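# Move the loaded lab tray to the other bench

## Task

Transfer the tray holding the bottles and beakers so that it rests entirely on the second bench, with every bottle and beaker standing upright inside it at the end. Any bottle or beaker leaning halfway over or reaching the floor means failure. The glass beakers break, which also fails, if dropped more than a few centimetres or knocked hard. The robot must end up not touching the tray, backed away, and neither fallen nor tilted. A result that holds only because the robot supports it does not count.

## Robot and tools

Robot: a wheeled base carrying a lifting column with a head and two six-joint arms (left and right), each ending in a two-finger gripper. Shoulder height S = 0.90 m + column_m. Folded, the robot is 0.73 m long, 0.62 m wide, and its front sits 0.40 m ahead of the column. A loose object may occasionally get a brief push from outside.

Frames: the base frame has its origin on the floor under the column, x forward, y left, z up, in metres. left_hand and right_hand are reported in this frame as the point where the fingers meet (tips 8 mm further); the hand's z axis points along the fingers, its y axis along the opening. Odometry is the base frame as it was at scene start; it counts wheel turns, so slipping shows up as false travel. Heading is positive to the left. If turned_by_wheels and turned_by_imu disagree by over about 4 % and at least 0.05 rad, the base hit something or slipped. base_tilt is in degrees, forward and right positive.

Tool execute_actions: argument actions is a list with zero or one action; cameras optionally lists cam_head_left, cam_head_right, cam_left_wrist, cam_right_wrist, nav_camera or all (omitted means all, [] means none). An action may hold:
- base: exactly one of translate_m (a relative drive from where the base last measured itself, metres, forward positive, -3 to 3) or rotate_rad (a relative turn in place, radians, left/counter-clockwise positive, -3.2 to 3.2). No sideways motion. Very long moves at low speed are refused; split them.
- joints: a single dictionary, keyed by joint name, of absolute targets, covering both arms plus column and head. column_m 0 to 0.8 m; head_tilt_rad -0.61 to 1.308 (positive looks down); for each side X in left/right: X_joint1_rad -2.879 to 2.879, X_joint2_rad 0 to 3.141, X_joint3_rad 0 to 3.019, X_joint4_rad -1.692 to 1.57, X_joint5_rad -1.57 to 1.57 (hand sideways, positive toward robot's right), X_joint6_rad -2.094 to 2.094 (hand roll), X_gripper_m 0 to 0.093 (fingertip gap in metres). Joints you omit may still be chasing earlier targets.
- speeds: caps on top speed for this action only, translate_m 0.05 to 0.8 m/s and rotate_rad 0.1 to 1 rad/s (defaults are the maxima). It does not slow the arms.
Unknown keys or out-of-range numbers cause the whole call to be rejected. After a reported stop, the rest of the calls in that reply are skipped.

wait: seconds from 0 to 10; the robot just keeps its last command, then state and images are returned. zoom_image: camera plus region [x0, y0, x1, y1] in pixels of that camera's most recent full picture (origin top-left, at most 504 by 504). finished_scene: pass the number of the current scene; it is final, so only call it once the tray is settled and the robot is clear.

Arm geometry: with joint1 at -1.57 (left) or 1.57 (right) and joints 5, 6 at 0, the arm swings in a forward vertical plane 0.23 m beside the column. Let a = j2 - 0.35, b = 1.05 + j2 - j3, c = b - j4 (c = 1.57 means fingers straight down). Hand is about 0.12 + 0.39 sin a + 0.38 cos b + 0.25 cos c ahead and S + 0.39 cos a - 0.38 sin b - 0.25 sin c high. Example: j2, j3, j4 = 0.93, 0.78, 0.14 gives 0.60 m ahead, 0.25 m below S. Reality sits up to 5 cm lower and nearer (about 12 cm with heavy or far loads); trust the reported hand positions. Reach is about 1 m from the shoulder. Below 0.4 m height the housing blocks hands closer than 0.45 m ahead.

Loads with fingers pointing down: 3.2 kg near 0.4 m ahead, 0.3 to 0.7 m below S; 2 kg out to 0.6 m; 1 kg out to 0.8 m at 0.3 to 0.55 m below S. A gripper holds roughly 2 to 6 kg. Too heavy, or fingers too flat, and the arm sags and reports time_out or off_target. Fingers are 7 cm long; grip by commanding an opening smaller than the object (off_target is then normal). An opening staying 0.002 m or more above target means something is held.

Results: base_status and joint_status give done, off_target, contact_stop, time_out, or not_followed. A blocked arm keeps pushing and can overheat; to relax it, resend its reported joint positions as targets (a held load sinks slightly each time). joint command not followed means the self-collision check withheld targets; back the named joints off by at least 0.05 rad, or drive away from the blocking object. This check does not protect against the housing, column, or arm-on-arm contact near the centre line; hard arm-on-arm presses or hits must be avoided. Small steps under about 0.03 rad (0.08 for joints 2, 3) may not move anything; for gentle contact step about 0.05 rad per call from your previous target.

Column: it halts with contact_stop on the way down when an arm's load changes (a hand or held object touching down) and then refuses to descend until raised 0.2 m. A base wheel stall gives contact_stop; reverse 0.05 m before retrying or turning. Benches 0.30 m up and more than 0.26 m below S can slide over the housing into the column. Pushing hard for about 3 s cuts the wheel motors for 2 s (wheel_motors_off = 1). motor_effort lists wheel efforts, positive pushes forward. Motor temperatures warn at 85 °C (MOTOR HOT); at 100 °C the arm lets go and drops its load.

Cameras: head cameras look ahead tilted down by head_tilt_rad; wrist cameras sit behind the fingertips looking along the fingers, angled 0.62 rad; nav_camera is low at the front. Calibration intrinsics and extrinsics accompany the results.

Avoid: tilting or dropping the tray, knocking glassware, fast arm swings near the bottles, and leaving the robot touching the tray.

Each tool is called after "Emit:" as name(argument=value, ...), one argument or row to a line, values as JSON.

## Session

Emit:
execute_actions(
  actions=[],
)

Scene clock: 0.00 s.
Joint torques (N m, as the arm reports them, + toward a larger angle): no reading
Motor temperatures (°C, as the motors report them): left_arm=[29 29 28 30 31 32] | right_arm=[30 31 29 29 30 30]
base_odometry: x=+0.000 y=+0.000 heading=+0.000 (m, m, rad; odometry frame)
turned_by_wheels: +0.000 (rad since the last result)
turned_by_imu: +0.000 (rad since the last result)
base_tilt: forward=-0.5 right=+0.0 (deg)
base_status: not commanded
joint_positions: column_m=+0.557 head_tilt_rad=+0.861 left_joint1_rad=-1.560 left_joint2_rad=+0.870 left_joint3_rad=+0.405 left_joint4_rad=-0.965 left_joint5_rad=+0.034 left_joint6_rad=-0.023 left_gripper_m=+0.095 right_joint1_rad=+1.580 right_joint2_rad=+0.850 right_joint3_rad=+0.391 right_joint4_rad=-0.969 right_joint5_rad=-0.016 right_joint6_rad=-0.106 right_gripper_m=+0.094
joint_status: not commanded
wheel_motors_off: 0
motor_effort: left_wheel=+2 right_wheel=+2 (%)
left_hand: x=+0.1457 y=+0.2208 z=+1.2592 quat_wxyz=(+0.437, +0.022, -0.899, +0.007) (m; base frame)
right_hand: x=+0.1412 y=-0.2209 z=+1.2629 quat_wxyz=(+0.436, +0.048, -0.898, -0.033) (m; base frame)
pictures: cam_head_left, cam_head_right, cam_left_wrist, cam_right_wrist, nav_camera
Images, in order (width x height): cam_head_left 504x504, cam_head_right 504x504, cam_left_wrist 504x504, cam_right_wrist 504x504, nav_camera 504x504.

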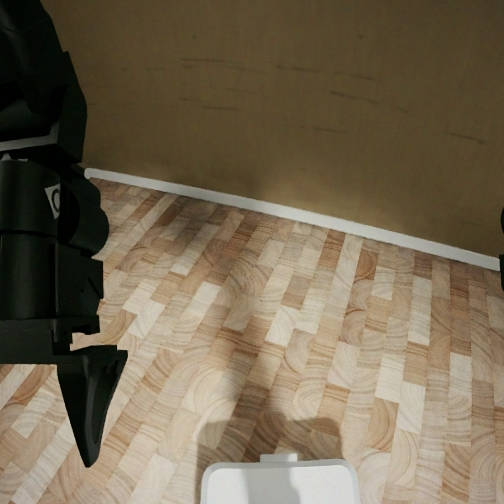

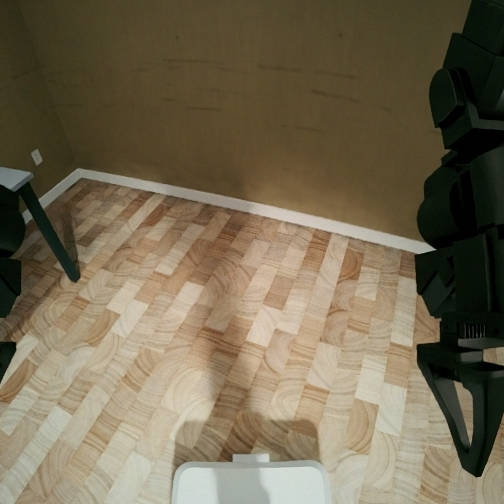

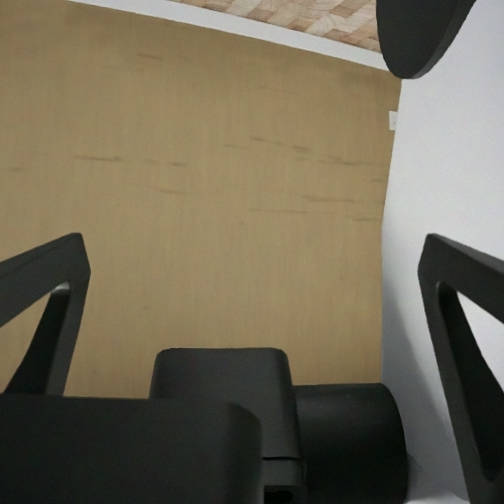

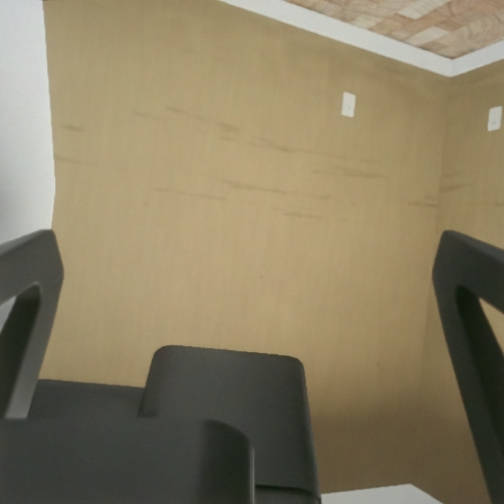

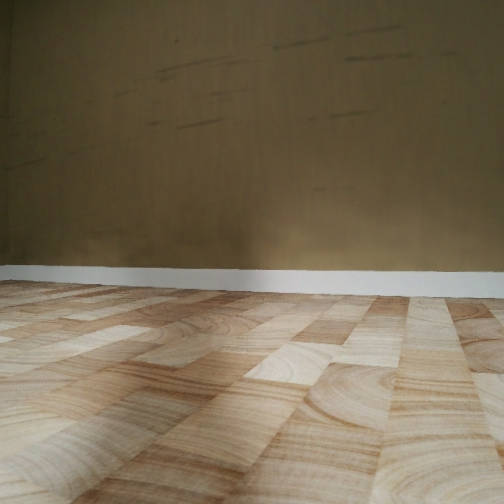

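Emit:
execute_actions(
  actions=[
    {"base":{"rotate_rad":1.25},"joints":{"head_tilt_rad":0.6}},
  ],
  cameras=["cam_head_left","cam_head_right","cam_left_wrist","cam_right_wrist"],
)

Scene clock: 7.30 s.
Joint torques (N m, as the arm reports them, + toward a larger angle): left_arm=[-1.16 -7.18 -0.63 -1.32  0.03  0.06] | right_arm=[-0.52 -5.89 -0.68 -1.1  -0.05  0.05]
Motor temperatures (°C, as the motors report them): left_arm=[29 29 28 30 31 32] | right_arm=[30 31 29 29 30 30]
base_odometry: x=+0.000 y=+0.000 heading=+1.248 (m, m, rad; odometry frame)
turned_by_wheels: +1.248 (rad since the last result)
turned_by_imu: +1.262 (rad since the last result)
base_tilt: forward=-0.5 right=+0.1 (deg)
base_status: done
joint_positions: column_m=+0.557 head_tilt_rad=+0.617 left_joint1_rad=-1.560 left_joint2_rad=+0.870 left_joint3_rad=+0.405 left_joint4_rad=-0.965 left_joint5_rad=+0.034 left_joint6_rad=-0.023 left_gripper_m=+0.095 right_joint1_rad=+1.580 right_joint2_rad=+0.850 right_joint3_rad=+0.391 right_joint4_rad=-0.969 right_joint5_rad=-0.016 right_joint6_rad=-0.106 right_gripper_m=+0.094
joint_status: all done
wheel_motors_off: 0
motor_effort: left_wheel=-8(45) right_wheel=+7(44) (%)
left_hand: x=+0.1457 y=+0.2208 z=+1.2592 quat_wxyz=(+0.437, +0.022, -0.899, +0.007) (m; base frame)
right_hand: x=+0.1412 y=-0.2209 z=+1.2629 quat_wxyz=(+0.436, +0.048, -0.898, -0.033) (m; base frame)
pictures: cam_head_left, cam_head_right, cam_left_wrist, cam_right_wrist
camera_calibration (this result's frames):
cam_head_left: T_world_to_cam=[[-0.00285561, -0.999643, -0.0265544, 0.0958325], [-0.511672, 0.0242757, -0.858838, 1.35104], [0.859176, 0.0111346, -0.511558, 0.669421], [0, 0, 0, 1]] pos_world=[0.116412, 0.0555471, 1.50532]
cam_head_right: T_world_to_cam=[[-0.00293461, -0.999889, -0.0145772, -0.0221883], [-0.517066, 0.0139946, -0.855831, 1.34791], [0.855941, 0.00502586, -0.51705, 0.674549], [0, 0, 0, 1]] pos_world=[0.119519, -0.0444395, 1.50204]
Images, in order (width x height): cam_head_left 504x504, cam_head_right 504x504, cam_left_wrist 504x504, cam_right_wrist 504x504.

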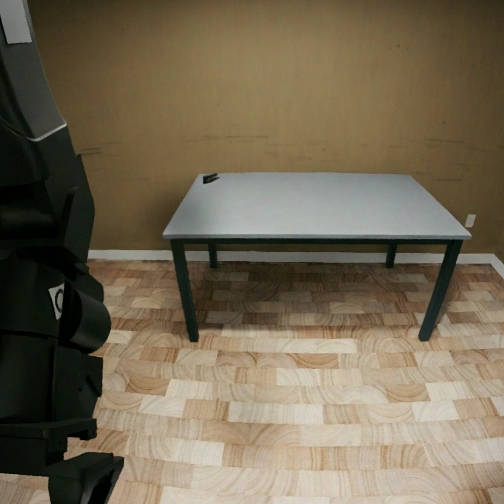

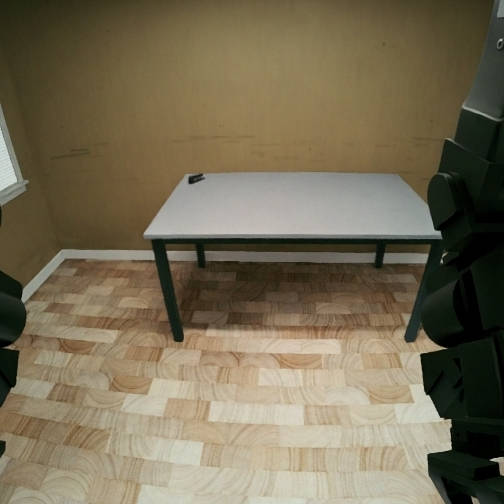

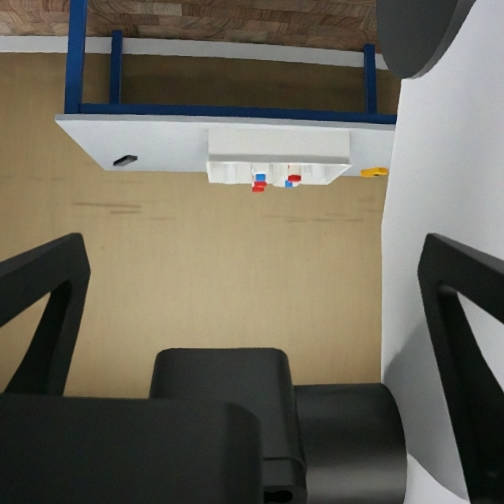

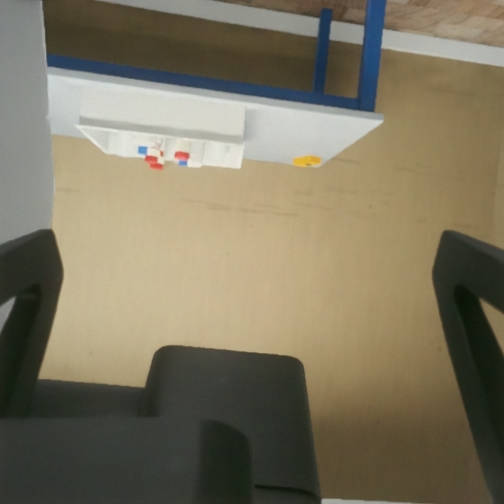

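Emit:
execute_actions(
  actions=[
    {"base":{"rotate_rad":3.11},"joints":{"column_m":0.7,"left_joint2_rad":0.95,"left_joint3_rad":0.9,"left_joint4_rad":-0.47,"right_joint2_rad":0.95,"right_joint3_rad":0.9,"right_joint4_rad":-0.47,"right_joint6_rad":0}},
  ],
  cameras=[],
)

Emit:
execute_actions(
  actions=[
    {"base":{"translate_m":0.5},"joints":{"head_tilt_rad":0.8}},
  ],
  cameras=["cam_head_left","cam_head_right"],
)

Scene clock: 22.53 s.
Joint torques (N m, as the arm reports them, + toward a larger angle): left_arm=[ -1.06 -13.22   3.17   0.27   0.01   0.08] | right_arm=[ -0.15 -12.52   4.2    0.45  -0.05   0.13]
Motor temperatures (°C, as the motors report them): left_arm=[29 29 29 30 31 32] | right_arm=[30 31 29 29 30 30]
base_odometry: x=+0.000 y=+0.000 heading=-1.927 (m, m, rad; odometry frame)
turned_by_wheels: +3.108 (rad since the last result)
turned_by_imu: +3.152 (rad since the last result)
base_tilt: forward=-0.5 right=+0.1 (deg)
base_status: done
joint_positions: column_m=+0.700 head_tilt_rad=+0.617 left_joint1_rad=-1.560 left_joint2_rad=+0.947 left_joint3_rad=+0.909 left_joint4_rad=-0.471 left_joint5_rad=+0.034 left_joint6_rad=-0.023 left_gripper_m=+0.095 right_joint1_rad=+1.580 right_joint2_rad=+0.950 right_joint3_rad=+0.905 right_joint4_rad=-0.466 right_joint5_rad=-0.016 right_joint6_rad=-0.007 right_gripper_m=+0.094
joint_status: all done
wheel_motors_off: 0
motor_effort: left_wheel=-8(36) right_wheel=+8(29) (%)
left_hand: x=+0.5233 y=+0.2234 z=+1.3359 quat_wxyz=(-0.007, +0.014, -1.000, +0.013) (m; base frame)
right_hand: x=+0.5215 y=-0.2185 z=+1.3341 quat_wxyz=(-0.007, +0.006, -1.000, -0.012) (m; base frame)
pictures: none
No camera images: the call's "cameras" was empty. Leave "cameras" out to get every camera's image.

Scene clock: 25.43 s.
Joint torques (N m, as the arm reports them, + toward a larger angle): left_arm=[ -1.17 -13.32   3.46   0.27   0.06   0.07] | right_arm=[ -0.13 -12.14   4.2    0.52  -0.06   0.13]
Motor temperatures (°C, as the motors report them): left_arm=[29 29 29 30 31 32] | right_arm=[30 31 29 29 30 30]
base_odometry: x=-0.174 y=-0.469 heading=-1.927 (m, m, rad; odometry frame)
turned_by_wheels: +0.000 (rad since the last result)
turned_by_imu: +0.000 (rad since the last result)
base_tilt: forward=-0.6 right=+0.1 (deg)
base_status: done
joint_positions: column_m=+0.700 head_tilt_rad=+0.802 left_joint1_rad=-1.560 left_joint2_rad=+0.947 left_joint3_rad=+0.903 left_joint4_rad=-0.471 left_joint5_rad=+0.034 left_joint6_rad=-0.023 left_gripper_m=+0.095 right_joint1_rad=+1.580 right_joint2_rad=+0.950 right_joint3_rad=+0.905 right_joint4_rad=-0.466 right_joint5_rad=-0.016 right_joint6_rad=-0.007 right_gripper_m=+0.094
joint_status: all done
wheel_motors_off: 0
motor_effort: left_wheel=-1(51) right_wheel=+0(60) (%)
left_hand: x=+0.5198 y=+0.2234 z=+1.3347 quat_wxyz=(-0.004, +0.014, -1.000, +0.013) (m; base frame)
right_hand: x=+0.5216 y=-0.2185 z=+1.3342 quat_wxyz=(-0.007, +0.006, -1.000, -0.012) (m; base frame)
pictures: cam_head_left, cam_head_right
camera_calibration (this result's frames):
cam_head_left: T_world_to_cam=[[-0.00768442, -0.999643, -0.0255781, 0.0982304], [-0.660714, 0.0242757, -0.750245, 1.2984], [0.750598, 0.0111346, -0.660665, 0.999475], [0, 0, 0, 1]] pos_world=[0.108419, 0.0555471, 1.63695]
cam_head_right: T_world_to_cam=[[-0.00556217, -0.999889, -0.0137902, -0.0212964], [-0.665464, 0.0139946, -0.746299, 1.29322], [0.746409, 0.00502586, -0.665469, 1.00428], [0, 0, 0, 1]] pos_world=[0.110871, -0.0444395, 1.63315]
Images, in order (width x height): cam_head_left 504x504, cam_head_right 504x504.

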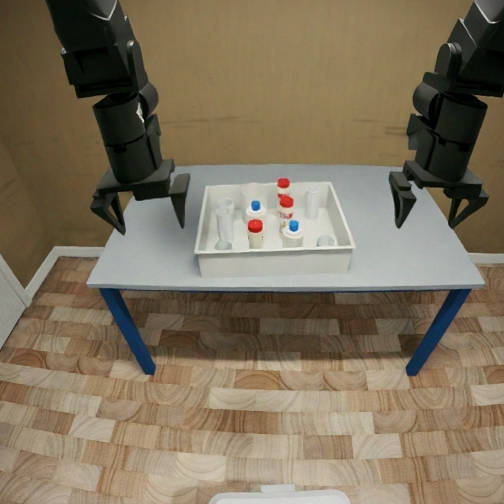

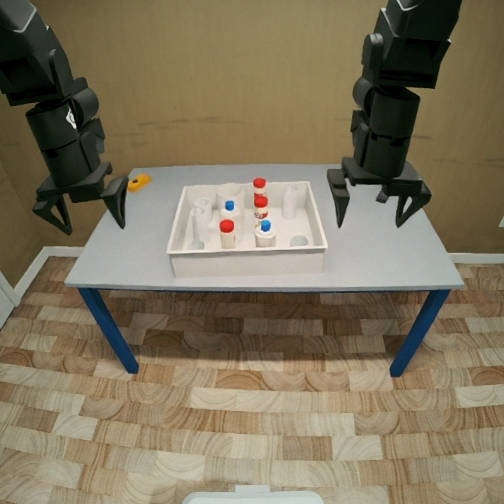

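Emit:
execute_actions(
  actions=[
    {"base":{"translate_m":0.6},"joints":{"head_tilt_rad":1.1,"column_m":0.45,"left_joint1_rad":-1.44,"right_joint1_rad":1.4,"left_gripper_m":0.06,"right_gripper_m":0.06}},
  ],
)

Scene clock: 36.50 s.
Joint torques (N m, as the arm reports them, + toward a larger angle): left_arm=[ -1.09 -13.32   3.73   0.27  -0.02   0.08] | right_arm=[ -0.84 -12.49   4.43   0.44   0.03   0.15]
Motor temperatures (°C, as the motors report them): left_arm=[29 30 29 30 31 32] | right_arm=[30 31 29 29 30 30]
base_odometry: x=-0.384 y=-1.031 heading=-1.927 (m, m, rad; odometry frame)
turned_by_wheels: +0.000 (rad since the last result)
turned_by_imu: -0.001 (rad since the last result)
base_tilt: forward=-0.6 right=+0.1 (deg)
base_status: done
joint_positions: column_m=+0.450 head_tilt_rad=+1.099 left_joint1_rad=-1.431 left_joint2_rad=+0.947 left_joint3_rad=+0.902 left_joint4_rad=-0.471 left_joint5_rad=+0.034 left_joint6_rad=-0.023 left_gripper_m=+0.060 right_joint1_rad=+1.395 right_joint2_rad=+0.950 right_joint3_rad=+0.905 right_joint4_rad=-0.467 right_joint5_rad=-0.015 right_joint6_rad=-0.007 right_gripper_m=+0.060
joint_status: all done
wheel_motors_off: 0
motor_effort: left_wheel=+0(25) right_wheel=+1(31) (%)
left_hand: x=+0.5177 y=+0.2815 z=+1.0880 quat_wxyz=(-0.005, +0.046, -0.998, -0.044) (m; base frame)
right_hand: x=+0.5182 y=-0.3024 z=+1.0901 quat_wxyz=(-0.006, -0.040, -0.997, +0.069) (m; base frame)
pictures: cam_head_left, cam_head_right, cam_left_wrist, cam_right_wrist, nav_camera
camera_calibration (this result's frames):
cam_head_left: T_world_to_cam=[[-0.0148349, -0.999643, -0.0222085, 0.0873589], [-0.851382, 0.0242757, -0.523985, 0.795579], [0.524337, 0.0111346, -0.851438, 1.1197], [0, 0, 0, 1]] pos_world=[0.0915383, 0.0555471, 1.37217]
cam_head_right: T_world_to_cam=[[-0.00935513, -0.999889, -0.0115581, -0.0277574], [-0.854769, 0.0139946, -0.518821, 0.789572], [0.518925, 0.00502586, -0.854805, 1.1213], [0, 0, 0, 1]] pos_world=[0.0927714, -0.0444395, 1.36782]
cam_left_wrist: T_world_to_cam=[[0.118829, -0.989684, -0.080032, 0.301451], [-0.81046, -0.143243, 0.56801, -0.151086], [-0.573615, -0.00263315, -0.819121, 1.31183], [0, 0, 0, 1]] pos_world=[0.594217, 0.280153, 1.18449]
cam_right_wrist: T_world_to_cam=[[-0.0908581, -0.987594, 0.128072, -0.387586], [-0.824396, 0.146736, 0.546662, -0.119721], [-0.558673, -0.0559133, -0.827501, 1.29681], [0, 0, 0, 1]] pos_world=[0.590581, -0.292702, 1.1882]
Images, in order (width x height): cam_head_left 504x504, cam_head_right 504x504, cam_left_wrist 504x504, cam_right_wrist 504x504, nav_camera 504x504.

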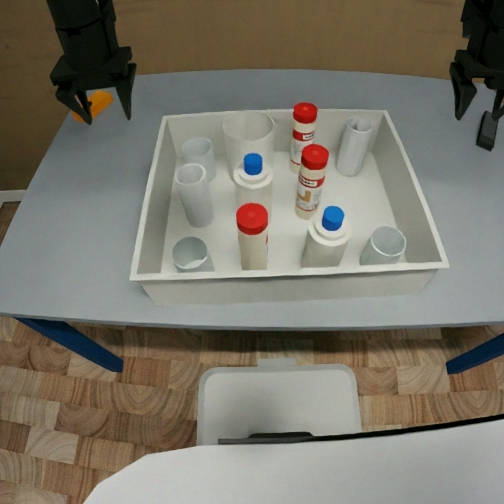

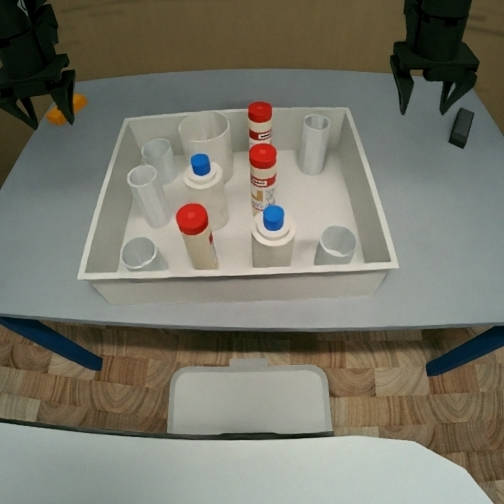

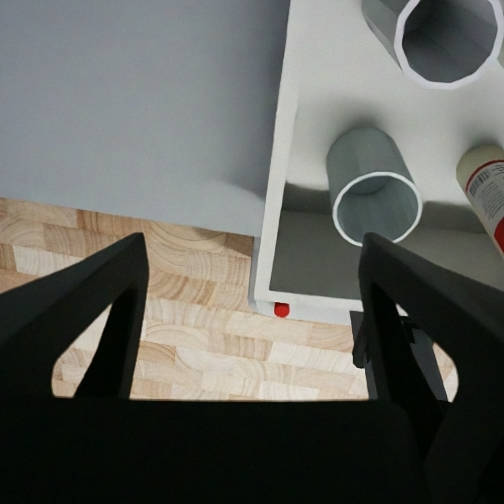

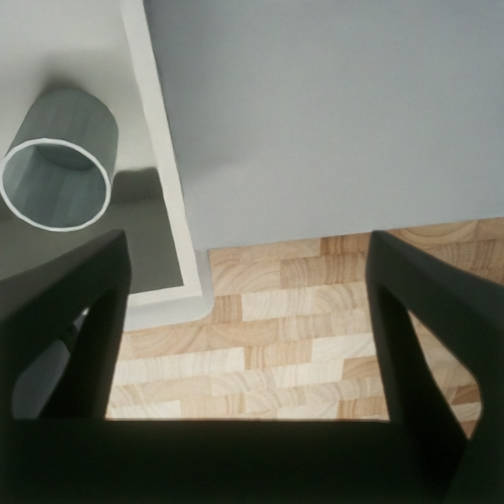

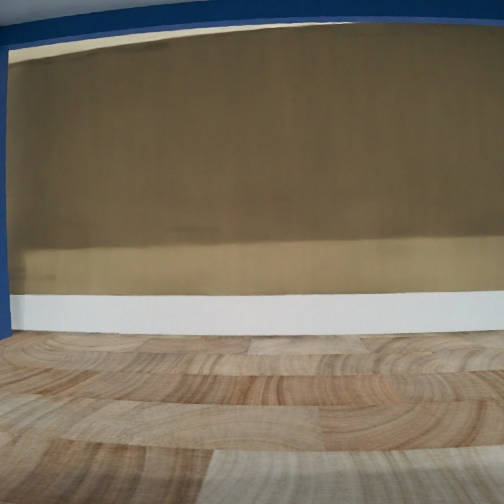

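Emit:
execute_actions(
  actions=[
    {"joints":{"column_m":0.31,"right_joint1_rad":1.46,"left_joint1_rad":-1.4,"left_joint5_rad":0.1,"left_gripper_m":0.045}},
  ],
  cameras=["cam_head_left","cam_left_wrist","cam_right_wrist"],
)

Scene clock: 44.17 s.
Joint torques (N m, as the arm reports them, + toward a larger angle): left_arm=[ -0.26 -13.42   3.77   0.2    0.08   0.04] | right_arm=[ -0.88 -11.68   4.16   0.58   0.01   0.09]
Motor temperatures (°C, as the motors report them): left_arm=[29 30 29 30 31 32] | right_arm=[30 31 29 29 30 30]
base_odometry: x=-0.384 y=-1.031 heading=-1.927 (m, m, rad; odometry frame)
turned_by_wheels: +0.000 (rad since the last result)
turned_by_imu: +0.000 (rad since the last result)
base_tilt: forward=-0.5 right=+0.0 (deg)
base_status: not commanded
joint_positions: column_m=+0.310 head_tilt_rad=+1.099 left_joint1_rad=-1.404 left_joint2_rad=+0.947 left_joint3_rad=+0.902 left_joint4_rad=-0.471 left_joint5_rad=+0.098 left_joint6_rad=-0.023 left_gripper_m=+0.045 right_joint1_rad=+1.456 right_joint2_rad=+0.950 right_joint3_rad=+0.905 right_joint4_rad=-0.467 right_joint5_rad=-0.016 right_joint6_rad=-0.007 right_gripper_m=+0.060
joint_status: all done
wheel_motors_off: 0
motor_effort: left_wheel=+0(0) right_wheel=+0(1) (%)
left_hand: x=+0.5177 y=+0.2829 z=+0.9486 quat_wxyz=(-0.006, +0.053, -0.998, -0.024) (m; base frame)
right_hand: x=+0.5201 y=-0.2749 z=+0.9467 quat_wxyz=(-0.006, -0.025, -0.999, +0.042) (m; base frame)
pictures: cam_head_left, cam_left_wrist, cam_right_wrist
camera_calibration (this result's frames):
cam_head_left: T_world_to_cam=[[-0.0148349, -0.999643, -0.0222085, 0.0842504], [-0.851382, 0.0242757, -0.523985, 0.722237], [0.524337, 0.0111346, -0.851438, 1.00052], [0, 0, 0, 1]] pos_world=[0.0915383, 0.0555471, 1.2322]
cam_left_wrist: T_world_to_cam=[[0.131864, -0.990457, -0.0400859, 0.247251], [-0.811419, -0.13108, 0.569576, -0.0761314], [-0.569395, -0.0425803, -0.820961, 1.20859], [0, 0, 0, 1]] pos_world=[0.593786, 0.286374, 1.04548]
cam_right_wrist: T_world_to_cam=[[-0.0605833, -0.99535, 0.0748885, -0.309432], [-0.828072, 0.09201, 0.55302, -0.062932], [-0.557339, -0.0285092, -0.829795, 1.18983], [0, 0, 0, 1]] pos_world=[0.59228, -0.268282, 1.04529]
Images, in order (width x height): cam_head_left 504x504, cam_left_wrist 504x504, cam_right_wrist 504x504.

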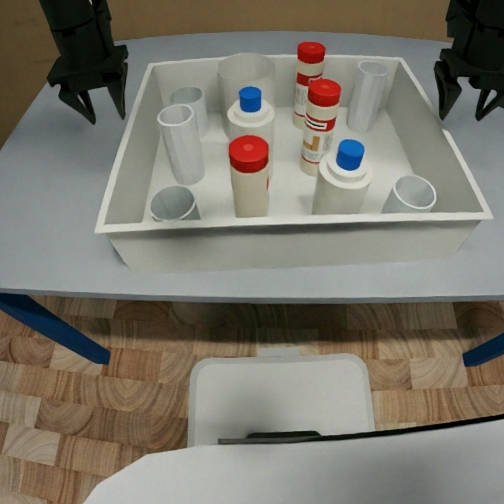

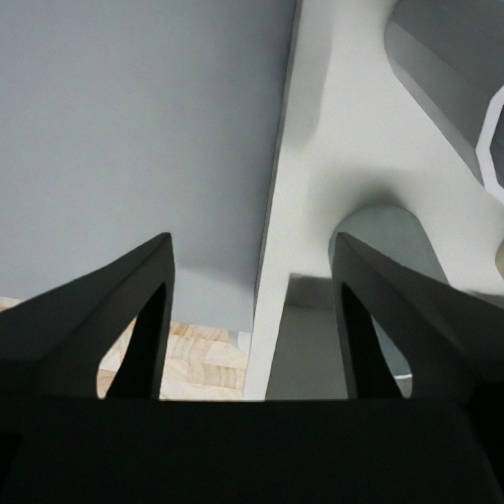

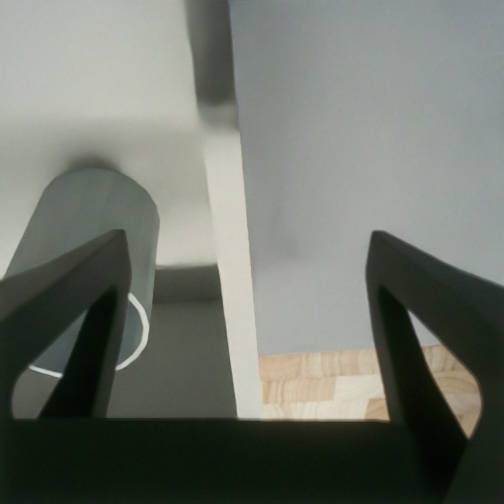

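Emit:
execute_actions(
  actions=[
    {"joints":{"column_m":0.26,"left_joint5_rad":0.18,"left_joint6_rad":0.1,"right_joint6_rad":-0.08}},
  ],
  cameras=["cam_head_left","cam_left_wrist","cam_right_wrist"],
)

Scene clock: 51.40 s.
Joint torques (N m, as the arm reports them, + toward a larger angle): left_arm=[ -0.54 -12.92   3.7    0.24   0.12   0.19] | right_arm=[ -1.01 -12.43   4.3    0.59   0.04  -0.02]
Motor temperatures (°C, as the motors report them): left_arm=[29 30 29 30 31 32] | right_arm=[30 31 30 29 30 30]
base_odometry: x=-0.384 y=-1.031 heading=-1.927 (m, m, rad; odometry frame)
turned_by_wheels: +0.000 (rad since the last result)
turned_by_imu: +0.000 (rad since the last result)
base_tilt: forward=-0.5 right=+0.1 (deg)
base_status: not commanded
joint_positions: column_m=+0.260 head_tilt_rad=+1.099 left_joint1_rad=-1.404 left_joint2_rad=+0.947 left_joint3_rad=+0.902 left_joint4_rad=-0.471 left_joint5_rad=+0.178 left_joint6_rad=+0.088 left_gripper_m=+0.045 right_joint1_rad=+1.456 right_joint2_rad=+0.950 right_joint3_rad=+0.905 right_joint4_rad=-0.467 right_joint5_rad=-0.016 right_joint6_rad=-0.074 right_gripper_m=+0.060
joint_status: all done
wheel_motors_off: 0
motor_effort: left_wheel=+0(0) right_wheel=+1(1) (%)
left_hand: x=+0.5189 y=+0.2692 z=+0.8985 quat_wxyz=(-0.009, -0.003, -1.000, +0.016) (m; base frame)
right_hand: x=+0.5201 y=-0.2749 z=+0.8967 quat_wxyz=(-0.005, +0.008, -0.999, +0.042) (m; base frame)
pictures: cam_head_left, cam_left_wrist, cam_right_wrist
camera_calibration (this result's frames):
cam_head_left: T_world_to_cam=[[-0.0148349, -0.999643, -0.0222085, 0.0831397], [-0.851381, 0.0242757, -0.523985, 0.696033], [0.524337, 0.0111346, -0.851438, 0.957941], [0, 0, 0, 1]] pos_world=[0.0915383, 0.0555471, 1.18218]
cam_left_wrist: T_world_to_cam=[[0.0197272, -0.999073, 0.0382744, 0.221599], [-0.821721, 0.00560611, 0.569862, -0.080185], [-0.569548, -0.0426927, -0.820849, 1.16752], [0, 0, 0, 1]] pos_world=[0.594698, 0.271688, 0.995571]
cam_right_wrist: T_world_to_cam=[[0.006131, -0.997108, 0.0757526, -0.341646], [-0.829227, 0.0372686, 0.557669, -0.0538887], [-0.558879, -0.0662351, -0.8266, 1.1359], [0, 0, 0, 1]] pos_world=[0.592237, -0.263413, 0.994864]
Images, in order (width x height): cam_head_left 504x504, cam_left_wrist 504x504, cam_right_wrist 504x504.

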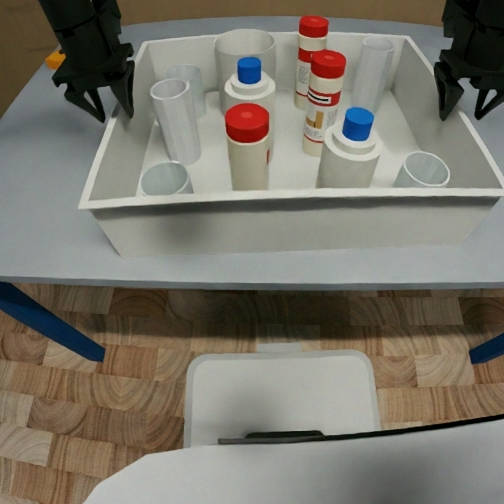

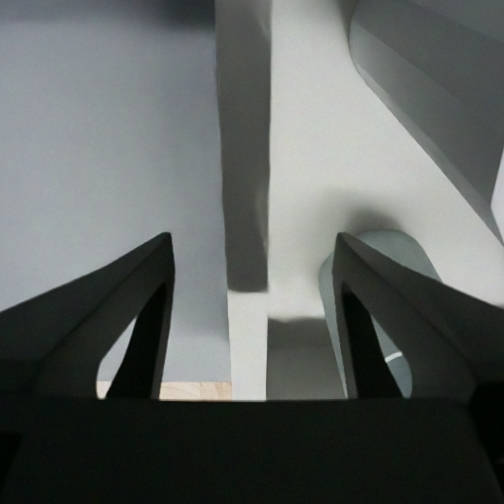

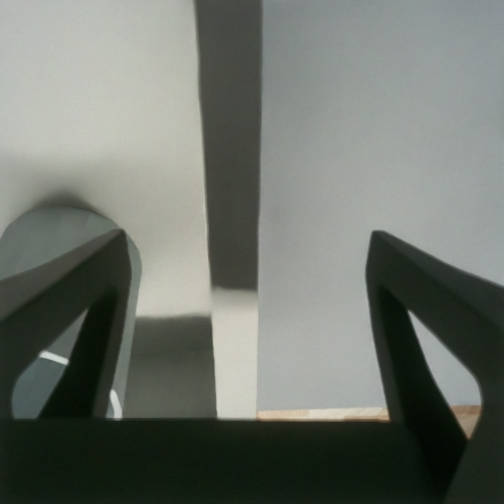

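Emit:
execute_actions(
  actions=[
    {"base":{"translate_m":0.02},"joints":{"column_m":0.215,"left_gripper_m":0.03,"right_gripper_m":0.035,"head_tilt_rad":0.8}},
  ],
  cameras=[],
)

Emit:
execute_actions(
  actions=[
    {"joints":{"left_gripper_m":0,"right_gripper_m":0}},
  ],
  cameras=["cam_head_left"],
)

Emit:
execute_actions(
  actions=[
    {"joints":{"column_m":0.27}},
  ],
  cameras=["cam_head_left","cam_left_wrist"],
)

Scene clock: 68.50 s.
Joint torques (N m, as the arm reports them, + toward a larger angle): left_arm=[ -0.47 -13.74   3.74   0.15   0.12   0.2 ] | right_arm=[ -0.7  -12.16   4.29   0.46   0.03  -0.01]
Motor temperatures (°C, as the motors report them): left_arm=[29 30 29 30 31 32] | right_arm=[30 32 30 29 30 30]
base_odometry: x=-0.391 y=-1.050 heading=-1.927 (m, m, rad; odometry frame)
turned_by_wheels: +0.000 (rad since the last result)
turned_by_imu: +0.000 (rad since the last result)
base_tilt: forward=-0.5 right=+0.2 (deg)
base_status: done
joint_positions: column_m=+0.215 head_tilt_rad=+0.816 left_joint1_rad=-1.404 left_joint2_rad=+0.948 left_joint3_rad=+0.901 left_joint4_rad=-0.471 left_joint5_rad=+0.178 left_joint6_rad=+0.088 left_gripper_m=+0.030 right_joint1_rad=+1.456 right_joint2_rad=+0.950 right_joint3_rad=+0.905 right_joint4_rad=-0.467 right_joint5_rad=-0.016 right_joint6_rad=-0.074 right_gripper_m=+0.035
joint_status: all done
wheel_motors_off: 0
motor_effort: left_wheel=+0(28) right_wheel=+0(30) (%)
left_hand: x=+0.5178 y=+0.2692 z=+0.8527 quat_wxyz=(-0.007, -0.003, -1.000, +0.016) (m; base frame)
right_hand: x=+0.5198 y=-0.2749 z=+0.8516 quat_wxyz=(-0.005, +0.008, -0.999, +0.042) (m; base frame)
pictures: none
No camera images: the call's "cameras" was empty. Leave "cameras" out to get every camera's image.

Scene clock: 69.13 s.
Joint torques (N m, as the arm reports them, + toward a larger angle): left_arm=[ -0.4  -13.4    3.74   0.13  -0.21   0.21] | right_arm=[ -0.74 -12.21   4.19   0.48   1.38   0.02]
Motor temperatures (°C, as the motors report them): left_arm=[29 30 29 30 31 32] | right_arm=[30 32 30 29 30 30]
base_odometry: x=-0.391 y=-1.050 heading=-1.927 (m, m, rad; odometry frame)
turned_by_wheels: +0.000 (rad since the last result)
turned_by_imu: +0.000 (rad since the last result)
base_tilt: forward=-0.5 right=+0.0 (deg)
base_status: not commanded
joint_positions: column_m=+0.215 head_tilt_rad=+0.816 left_joint1_rad=-1.400 left_joint2_rad=+0.948 left_joint3_rad=+0.901 left_joint4_rad=-0.471 left_joint5_rad=+0.187 left_joint6_rad=+0.085 left_gripper_m=+0.006 right_joint1_rad=+1.455 right_joint2_rad=+0.950 right_joint3_rad=+0.905 right_joint4_rad=-0.468 right_joint5_rad=-0.047 right_joint6_rad=-0.078 right_gripper_m=+0.010
joint_status: left_gripper_m off_target (ended at +0.006, target +0.000); right_gripper_m off_target (ended at +0.010, target +0.000)
wheel_motors_off: 0
motor_effort: left_wheel=-3(4) right_wheel=+2(3) (%)
left_hand: x=+0.5179 y=+0.2691 z=+0.8529 quat_wxyz=(-0.008, -0.001, -1.000, +0.019) (m; base frame)
right_hand: x=+0.5198 y=-0.2696 z=+0.8513 quat_wxyz=(-0.005, +0.010, -1.000, +0.027) (m; base frame)
pictures: cam_head_left
camera_calibration (this result's frames):
cam_head_left: T_world_to_cam=[[-0.00802665, -0.999643, -0.0254728, 0.0857205], [-0.670713, 0.0242757, -0.74132, 0.924449], [0.741674, 0.0111346, -0.670669, 0.691639], [0, 0, 0, 1]] pos_world=[0.107758, 0.0555471, 1.15136]
Images, in order (width x height): cam_head_left 504x504.

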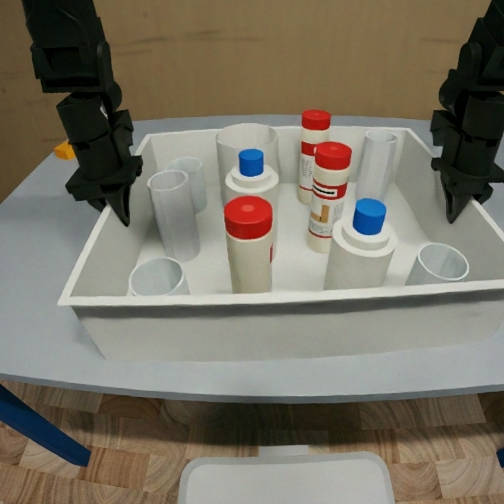

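Scene clock: 70.43 s.
Joint torques (N m, as the arm reports them, + toward a larger angle): left_arm=[ -0.67 -18.13   4.05  -0.73  -0.3    0.15] | right_arm=[ -0.58 -16.83   4.79   0.6    1.96   0.12]
Motor temperatures (°C, as the motors report them): left_arm=[29 30 29 30 31 32] | right_arm=[30 32 30 29 30 30]
base_odometry: x=-0.391 y=-1.050 heading=-1.927 (m, m, rad; odometry frame)
turned_by_wheels: +0.000 (rad since the last result)
turned_by_imu: +0.000 (rad since the last result)
base_tilt: forward=-0.4 right=+0.1 (deg)
base_status: not commanded
joint_positions: column_m=+0.270 head_tilt_rad=+0.815 left_joint1_rad=-1.399 left_joint2_rad=+1.026 left_joint3_rad=+0.885 left_joint4_rad=-0.456 left_joint5_rad=+0.191 left_joint6_rad=+0.093 left_gripper_m=+0.006 right_joint1_rad=+1.456 right_joint2_rad=+1.003 right_joint3_rad=+0.888 right_joint4_rad=-0.471 right_joint5_rad=-0.061 right_joint6_rad=-0.087 right_gripper_m=+0.008
joint_status: all done
wheel_motors_off: 0
motor_effort: left_wheel=-2(3) right_wheel=+1(3) (%)
left_hand: x=+0.4902 y=+0.2716 z=+0.8759 quat_wxyz=(+0.031, +0.003, -0.999, +0.024) (m; base frame)
right_hand: x=+0.4945 y=-0.2677 z=+0.8828 quat_wxyz=(+0.031, +0.012, -0.999, +0.017) (m; base frame)
pictures: cam_head_left, cam_left_wrist
camera_calibration (this result's frames):
cam_head_left: T_world_to_cam=[[-0.00802365, -0.999643, -0.0254737, 0.0871174], [-0.670626, 0.0242757, -0.741399, 0.965169], [0.741752, 0.0111346, -0.670581, 0.728279], [0, 0, 0, 1]] pos_world=[0.107763, 0.0555471, 1.20616]
cam_left_wrist: T_world_to_cam=[[0.0333694, -0.998103, 0.0517478, 0.206709], [-0.774408, 0.00690974, 0.632649, -0.16934], [-0.631806, -0.061185, -0.772708, 1.1261], [0, 0, 0, 1]] pos_world=[0.573438, 0.276387, 0.966579]
Images, in order (width x height): cam_head_left 504x504, cam_left_wrist 504x504.

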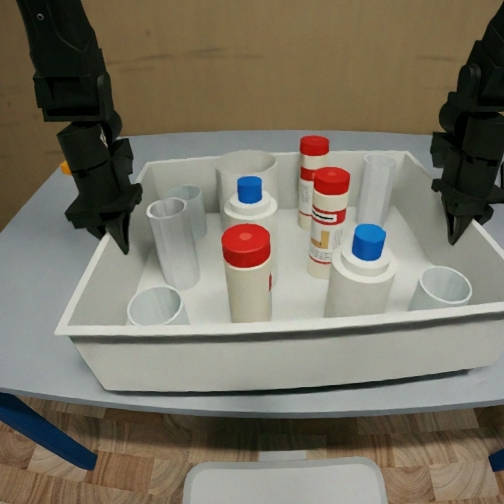

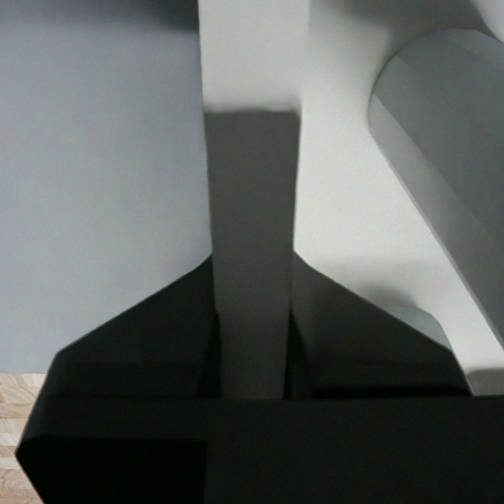

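Emit:
execute_actions(
  actions=[
    {"base":{"translate_m":-0.9},"speeds":{"translate_m":0.2},"joints":{"column_m":0.36,"left_joint4_rad":-0.4,"right_joint4_rad":-0.4}},
  ],
  cameras=[],
)

Emit:
execute_actions(
  actions=[
    {"base":{"rotate_rad":3.0},"speeds":{"rotate_rad":0.45}},
  ],
  cameras=[],
)

Emit:
execute_actions(
  actions=[
    {"base":{"translate_m":0.9},"speeds":{"translate_m":0.2}},
  ],
  cameras=["cam_head_left","nav_camera"],
)

Scene clock: 84.37 s.
Joint torques (N m, as the arm reports them, + toward a larger angle): left_arm=[ -1.27 -19.12   4.43  -0.17  -0.42   0.19] | right_arm=[ -1.15 -17.23   5.5    0.87   1.99   0.07]
Motor temperatures (°C, as the motors report them): left_arm=[29 31 29 30 31 32] | right_arm=[30 32 30 29 33 30]
base_odometry: x=-0.077 y=-0.206 heading=-1.929 (m, m, rad; odometry frame)
turned_by_wheels: -0.002 (rad since the last result)
turned_by_imu: -0.001 (rad since the last result)
base_tilt: forward=-0.4 right=+0.2 (deg)
base_status: done
joint_positions: column_m=+0.360 head_tilt_rad=+0.815 left_joint1_rad=-1.399 left_joint2_rad=+1.035 left_joint3_rad=+0.877 left_joint4_rad=-0.390 left_joint5_rad=+0.194 left_joint6_rad=+0.087 left_gripper_m=+0.006 right_joint1_rad=+1.459 right_joint2_rad=+1.012 right_joint3_rad=+0.881 right_joint4_rad=-0.407 right_joint5_rad=-0.062 right_joint6_rad=-0.083 right_gripper_m=+0.008
joint_status: all done
wheel_motors_off: 0
motor_effort: left_wheel=-1(50) right_wheel=+1(40) (%)
left_hand: x=+0.4989 y=+0.2725 z=+0.9611 quat_wxyz=(+0.006, +0.001, -1.000, +0.023) (m; base frame)
right_hand: x=+0.5030 y=-0.2670 z=+0.9677 quat_wxyz=(+0.007, +0.013, -1.000, +0.017) (m; base frame)
pictures: none
No camera images: the call's "cameras" was empty. Leave "cameras" out to get every camera's image.

Scene clock: 92.23 s.
Joint torques (N m, as the arm reports them, + toward a larger angle): left_arm=[ -0.46 -19.44   4.7   -0.28  -0.34   0.21] | right_arm=[ -1.38 -16.78   5.47   0.86   1.95   0.1 ]
Motor temperatures (°C, as the motors report them): left_arm=[29 31 29 30 31 32] | right_arm=[30 32 30 29 33 30]
base_odometry: x=-0.076 y=-0.206 heading=+1.069 (m, m, rad; odometry frame)
turned_by_wheels: +2.998 (rad since the last result)
turned_by_imu: +3.037 (rad since the last result)
base_tilt: forward=-0.5 right=+0.1 (deg)
base_status: done
joint_positions: column_m=+0.360 head_tilt_rad=+0.815 left_joint1_rad=-1.398 left_joint2_rad=+1.035 left_joint3_rad=+0.877 left_joint4_rad=-0.390 left_joint5_rad=+0.192 left_joint6_rad=+0.087 left_gripper_m=+0.006 right_joint1_rad=+1.461 right_joint2_rad=+1.012 right_joint3_rad=+0.881 right_joint4_rad=-0.407 right_joint5_rad=-0.060 right_joint6_rad=-0.083 right_gripper_m=+0.008
joint_status: not commanded
wheel_motors_off: 0
motor_effort: left_wheel=-8(53) right_wheel=+7(61) (%)
left_hand: x=+0.4989 y=+0.2731 z=+0.9611 quat_wxyz=(+0.006, +0.001, -1.000, +0.022) (m; base frame)
right_hand: x=+0.5031 y=-0.2663 z=+0.9677 quat_wxyz=(+0.007, +0.013, -1.000, +0.017) (m; base frame)
pictures: none
No camera images: the call's "cameras" was empty. Leave "cameras" out to get every camera's image.

Scene clock: 97.67 s.
Joint torques (N m, as the arm reports them, + toward a larger angle): left_arm=[  0.32 -19.08   5.02  -0.08  -0.33   0.2 ] | right_arm=[ -1.65 -16.57   5.44   0.98   1.9    0.07]
Motor temperatures (°C, as the motors report them): left_arm=[29 31 29 30 31 32] | right_arm=[30 32 30 29 34 30]
base_odometry: x=+0.356 y=+0.583 heading=+1.070 (m, m, rad; odometry frame)
turned_by_wheels: +0.001 (rad since the last result)
turned_by_imu: +0.000 (rad since the last result)
base_tilt: forward=-0.5 right=+0.0 (deg)
base_status: done
joint_positions: column_m=+0.360 head_tilt_rad=+0.815 left_joint1_rad=-1.398 left_joint2_rad=+1.036 left_joint3_rad=+0.877 left_joint4_rad=-0.391 left_joint5_rad=+0.192 left_joint6_rad=+0.087 left_gripper_m=+0.006 right_joint1_rad=+1.461 right_joint2_rad=+1.013 right_joint3_rad=+0.879 right_joint4_rad=-0.407 right_joint5_rad=-0.060 right_joint6_rad=-0.083 right_gripper_m=+0.008
joint_status: not commanded
wheel_motors_off: 0
motor_effort: left_wheel=+1(54) right_wheel=-2(54) (%)
left_hand: x=+0.4979 y=+0.2731 z=+0.9605 quat_wxyz=(+0.008, +0.001, -1.000, +0.022) (m; base frame)
right_hand: x=+0.5019 y=-0.2664 z=+0.9669 quat_wxyz=(+0.009, +0.013, -1.000, +0.017) (m; base frame)
pictures: cam_head_left, nav_camera
camera_calibration (this result's frames):
cam_head_left: T_world_to_cam=[[-0.0080083, -0.999643, -0.0254786, 0.0894156], [-0.670179, 0.0242757, -0.741802, 1.03241], [0.742156, 0.0111346, -0.670134, 0.788003], [0, 0, 0, 1]] pos_world=[0.107793, 0.0555471, 1.29619]
Images, in order (width x height): cam_head_left 504x504, nav_camera 504x504.

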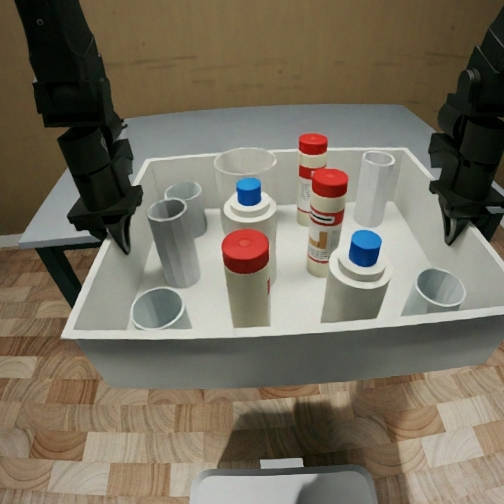

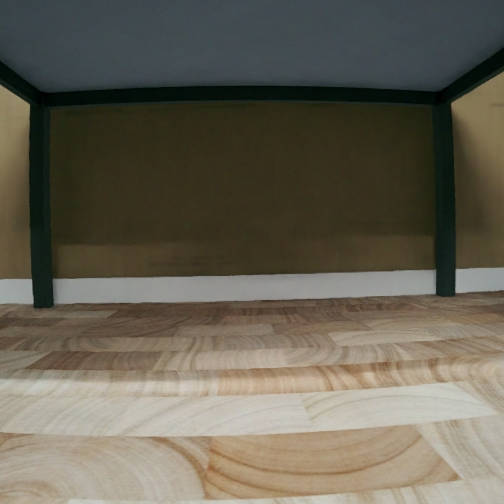

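Emit:
execute_actions(
  actions=[
    {"base":{"rotate_rad":0.08},"speeds":{"rotate_rad":0.2}},
  ],
  cameras=[],
)

Emit:
execute_actions(
  actions=[
    {"base":{"translate_m":0.58},"speeds":{"translate_m":0.2},"joints":{"head_tilt_rad":1.2}},
  ],
  cameras=["cam_head_left","cam_head_right"],
)

Scene clock: 104.40 s.
Joint torques (N m, as the arm reports them, + toward a larger angle): left_arm=[ -1.01 -20.02   4.74  -0.29  -0.32   0.23] | right_arm=[ -1.44 -17.38   5.41   0.89   1.9    0.08]
Motor temperatures (°C, as the motors report them): left_arm=[29 31 29 30 31 32] | right_arm=[30 33 30 29 34 30]
base_odometry: x=+0.356 y=+0.583 heading=+1.148 (m, m, rad; odometry frame)
turned_by_wheels: +0.077 (rad since the last result)
turned_by_imu: +0.077 (rad since the last result)
base_tilt: forward=-0.6 right=+0.2 (deg)
base_status: done
joint_positions: column_m=+0.360 head_tilt_rad=+0.815 left_joint1_rad=-1.398 left_joint2_rad=+1.036 left_joint3_rad=+0.877 left_joint4_rad=-0.391 left_joint5_rad=+0.192 left_joint6_rad=+0.087 left_gripper_m=+0.006 right_joint1_rad=+1.462 right_joint2_rad=+1.013 right_joint3_rad=+0.879 right_joint4_rad=-0.407 right_joint5_rad=-0.060 right_joint6_rad=-0.083 right_gripper_m=+0.008
joint_status: not commanded
wheel_motors_off: 0
motor_effort: left_wheel=-1(55) right_wheel=+2(58) (%)
left_hand: x=+0.4979 y=+0.2735 z=+0.9605 quat_wxyz=(+0.008, +0.002, -1.000, +0.022) (m; base frame)
right_hand: x=+0.5019 y=-0.2661 z=+0.9669 quat_wxyz=(+0.009, +0.014, -1.000, +0.017) (m; base frame)
pictures: none
No camera images: the call's "cameras" was empty. Leave "cameras" out to get every camera's image.

Scene clock: 108.23 s.
Joint torques (N m, as the arm reports them, + toward a larger angle): left_arm=[ -0.95 -18.79   5.11  -0.28  -0.34   0.18] | right_arm=[ -1.28 -17.15   5.48   0.96   1.9    0.08]
Motor temperatures (°C, as the motors report them): left_arm=[29 31 29 30 31 32] | right_arm=[30 33 30 29 34 30]
base_odometry: x=+0.594 y=+1.112 heading=+1.149 (m, m, rad; odometry frame)
turned_by_wheels: +0.001 (rad since the last result)
turned_by_imu: +0.000 (rad since the last result)
base_tilt: forward=-0.6 right=+0.1 (deg)
base_status: done
joint_positions: column_m=+0.360 head_tilt_rad=+1.198 left_joint1_rad=-1.398 left_joint2_rad=+1.038 left_joint3_rad=+0.876 left_joint4_rad=-0.391 left_joint5_rad=+0.192 left_joint6_rad=+0.087 left_gripper_m=+0.006 right_joint1_rad=+1.462 right_joint2_rad=+1.015 right_joint3_rad=+0.879 right_joint4_rad=-0.408 right_joint5_rad=-0.060 right_joint6_rad=-0.083 right_gripper_m=+0.008
joint_status: all done
wheel_motors_off: 0
motor_effort: left_wheel=+1(53) right_wheel=-2(31) (%)
left_hand: x=+0.4968 y=+0.2734 z=+0.9598 quat_wxyz=(+0.009, +0.002, -1.000, +0.022) (m; base frame)
right_hand: x=+0.5014 y=-0.2661 z=+0.9665 quat_wxyz=(+0.010, +0.013, -1.000, +0.017) (m; base frame)
pictures: cam_head_left, cam_head_right
camera_calibration (this result's frames):
cam_head_left: T_world_to_cam=[[-0.0169496, -0.999643, -0.0206398, 0.0833504], [-0.898839, 0.0242757, -0.437607, 0.634439], [0.437952, 0.0111346, -0.898929, 1.11114], [0, 0, 0, 1]] pos_world=[0.0850461, 0.0555471, 1.27819]
cam_head_right: T_world_to_cam=[[-0.0104477, -0.999889, -0.0105808, -0.0300605], [-0.901701, 0.0139946, -0.432135, 0.628456], [0.432235, 0.00502586, -0.901747, 1.11171], [0, 0, 0, 1]] pos_world=[0.085845, -0.0444395, 1.27374]
Images, in order (width x height): cam_head_left 504x504, cam_head_right 504x504.

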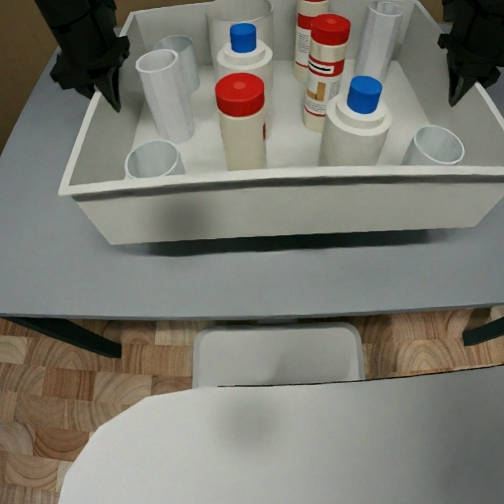

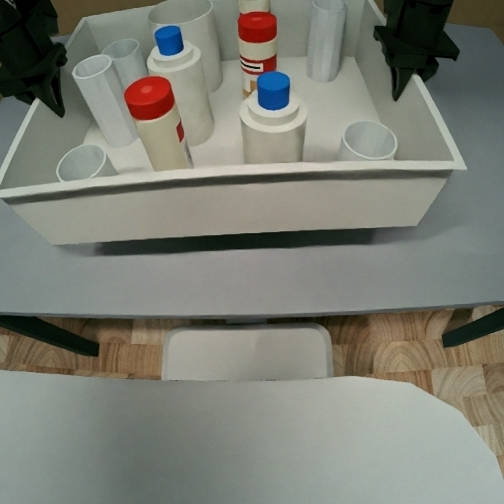

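Edge .22, tray front ~.30. Lower in steps.

Emit:
execute_actions(
  actions=[
    {"joints":{"column_m":0.27}},
  ],
  cameras=[],
)

Emit:
execute_actions(
  actions=[
    {"joints":{"column_m":0.245}},
  ],
  cameras=[],
)

Emit:
execute_actions(
  actions=[
    {"joints":{"column_m":0.22}},
  ],
  cameras=["cam_head_left"],
)

Scene clock: 116.10 s.
Joint torques (N m, as the arm reports them, + toward a larger angle): left_arm=[ -0.49 -19.41   4.75  -0.2   -0.36   0.2 ] | right_arm=[ -1.21 -17.54   5.52   0.85   1.92   0.08]
Motor temperatures (°C, as the motors report them): left_arm=[29 31 30 30 31 32] | right_arm=[30 33 30 29 34 30]
base_odometry: x=+0.594 y=+1.112 heading=+1.149 (m, m, rad; odometry frame)
turned_by_wheels: +0.000 (rad since the last result)
turned_by_imu: +0.000 (rad since the last result)
base_tilt: forward=-0.5 right=+0.1 (deg)
base_status: not commanded
joint_positions: column_m=+0.270 head_tilt_rad=+1.198 left_joint1_rad=-1.398 left_joint2_rad=+1.038 left_joint3_rad=+0.876 left_joint4_rad=-0.391 left_joint5_rad=+0.192 left_joint6_rad=+0.087 left_gripper_m=+0.006 right_joint1_rad=+1.462 right_joint2_rad=+1.015 right_joint3_rad=+0.879 right_joint4_rad=-0.408 right_joint5_rad=-0.060 right_joint6_rad=-0.083 right_gripper_m=+0.008
joint_status: all done
wheel_motors_off: 0
motor_effort: left_wheel=+2(2) right_wheel=-2(3) (%)
left_hand: x=+0.4968 y=+0.2734 z=+0.8699 quat_wxyz=(+0.009, +0.002, -1.000, +0.022) (m; base frame)
right_hand: x=+0.5014 y=-0.2661 z=+0.8767 quat_wxyz=(+0.010, +0.013, -1.000, +0.017) (m; base frame)
pictures: none
No camera images: the call's "cameras" was empty. Leave "cameras" out to get every camera's image.

Scene clock: 117.03 s.
Joint torques (N m, as the arm reports them, + toward a larger angle): left_arm=[ -0.67 -17.77   5.03  -0.11  -0.2    0.18] | right_arm=[ -1.53 -17.04   5.58   0.16   2.32   0.03]
Motor temperatures (°C, as the motors report them): left_arm=[29 32 30 30 31 32] | right_arm=[30 33 30 29 34 30]
base_odometry: x=+0.594 y=+1.112 heading=+1.149 (m, m, rad; odometry frame)
turned_by_wheels: +0.000 (rad since the last result)
turned_by_imu: +0.000 (rad since the last result)
base_tilt: forward=-0.6 right=+0.1 (deg)
base_status: not commanded
joint_positions: column_m=+0.245 head_tilt_rad=+1.198 left_joint1_rad=-1.396 left_joint2_rad=+1.015 left_joint3_rad=+0.876 left_joint4_rad=-0.391 left_joint5_rad=+0.187 left_joint6_rad=+0.088 left_gripper_m=+0.006 right_joint1_rad=+1.462 right_joint2_rad=+1.015 right_joint3_rad=+0.879 right_joint4_rad=-0.389 right_joint5_rad=-0.069 right_joint6_rad=-0.078 right_gripper_m=+0.008
joint_status: all done
wheel_motors_off: 0
motor_effort: left_wheel=+3(3) right_wheel=-1(3) (%)
left_hand: x=+0.5033 y=+0.2743 z=+0.8534 quat_wxyz=(-0.002, +0.000, -1.000, +0.018) (m; base frame)
right_hand: x=+0.5061 y=-0.2647 z=+0.8516 quat_wxyz=(+0.000, +0.012, -1.000, +0.012) (m; base frame)
pictures: none
No camera images: the call's "cameras" was empty. Leave "cameras" out to get every camera's image.

Scene clock: 117.97 s.
Joint torques (N m, as the arm reports them, + toward a larger angle): left_arm=[ -1.76 -13.4    5.48   1.09  -0.19   0.16] | right_arm=[ -1.36 -12.18   5.96   2.16   2.14   0.02]
Motor temperatures (°C, as the motors report them): left_arm=[29 31 30 30 31 32] | right_arm=[30 33 30 29 34 30]
base_odometry: x=+0.594 y=+1.112 heading=+1.149 (m, m, rad; odometry frame)
turned_by_wheels: +0.000 (rad since the last result)
turned_by_imu: +0.000 (rad since the last result)
base_tilt: forward=-0.4 right=+0.0 (deg)
base_status: not commanded
joint_positions: column_m=+0.220 head_tilt_rad=+1.198 left_joint1_rad=-1.388 left_joint2_rad=+0.952 left_joint3_rad=+0.876 left_joint4_rad=-0.432 left_joint5_rad=+0.187 left_joint6_rad=+0.091 left_gripper_m=+0.006 right_joint1_rad=+1.462 right_joint2_rad=+0.953 right_joint3_rad=+0.879 right_joint4_rad=-0.438 right_joint5_rad=-0.065 right_joint6_rad=-0.078 right_gripper_m=+0.008
joint_status: all done
wheel_motors_off: 0
motor_effort: left_wheel=+4(3) right_wheel=-1(1) (%)
left_hand: x=+0.5111 y=+0.2751 z=+0.8526 quat_wxyz=(-0.012, -0.001, -1.000, +0.013) (m; base frame)
right_hand: x=+0.5117 y=-0.2635 z=+0.8503 quat_wxyz=(-0.006, +0.012, -1.000, +0.015) (m; base frame)
pictures: cam_head_left
camera_calibration (this result's frames):
cam_head_left: T_world_to_cam=[[-0.0169496, -0.999643, -0.0206398, 0.0804652], [-0.898838, 0.0242757, -0.437607, 0.573267], [0.437952, 0.0111346, -0.898929, 0.985479], [0, 0, 0, 1]] pos_world=[0.0850461, 0.0555471, 1.1384]
Images, in order (width x height): cam_head_left 504x504.

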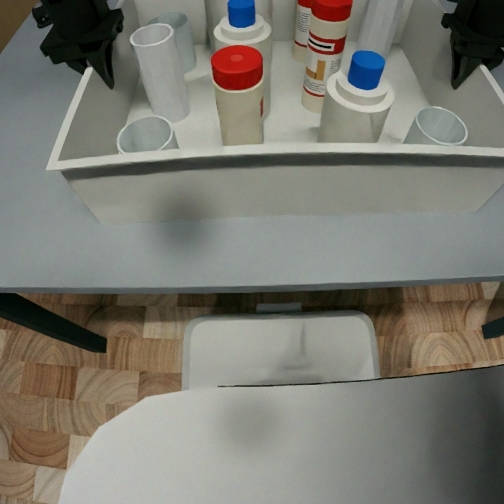

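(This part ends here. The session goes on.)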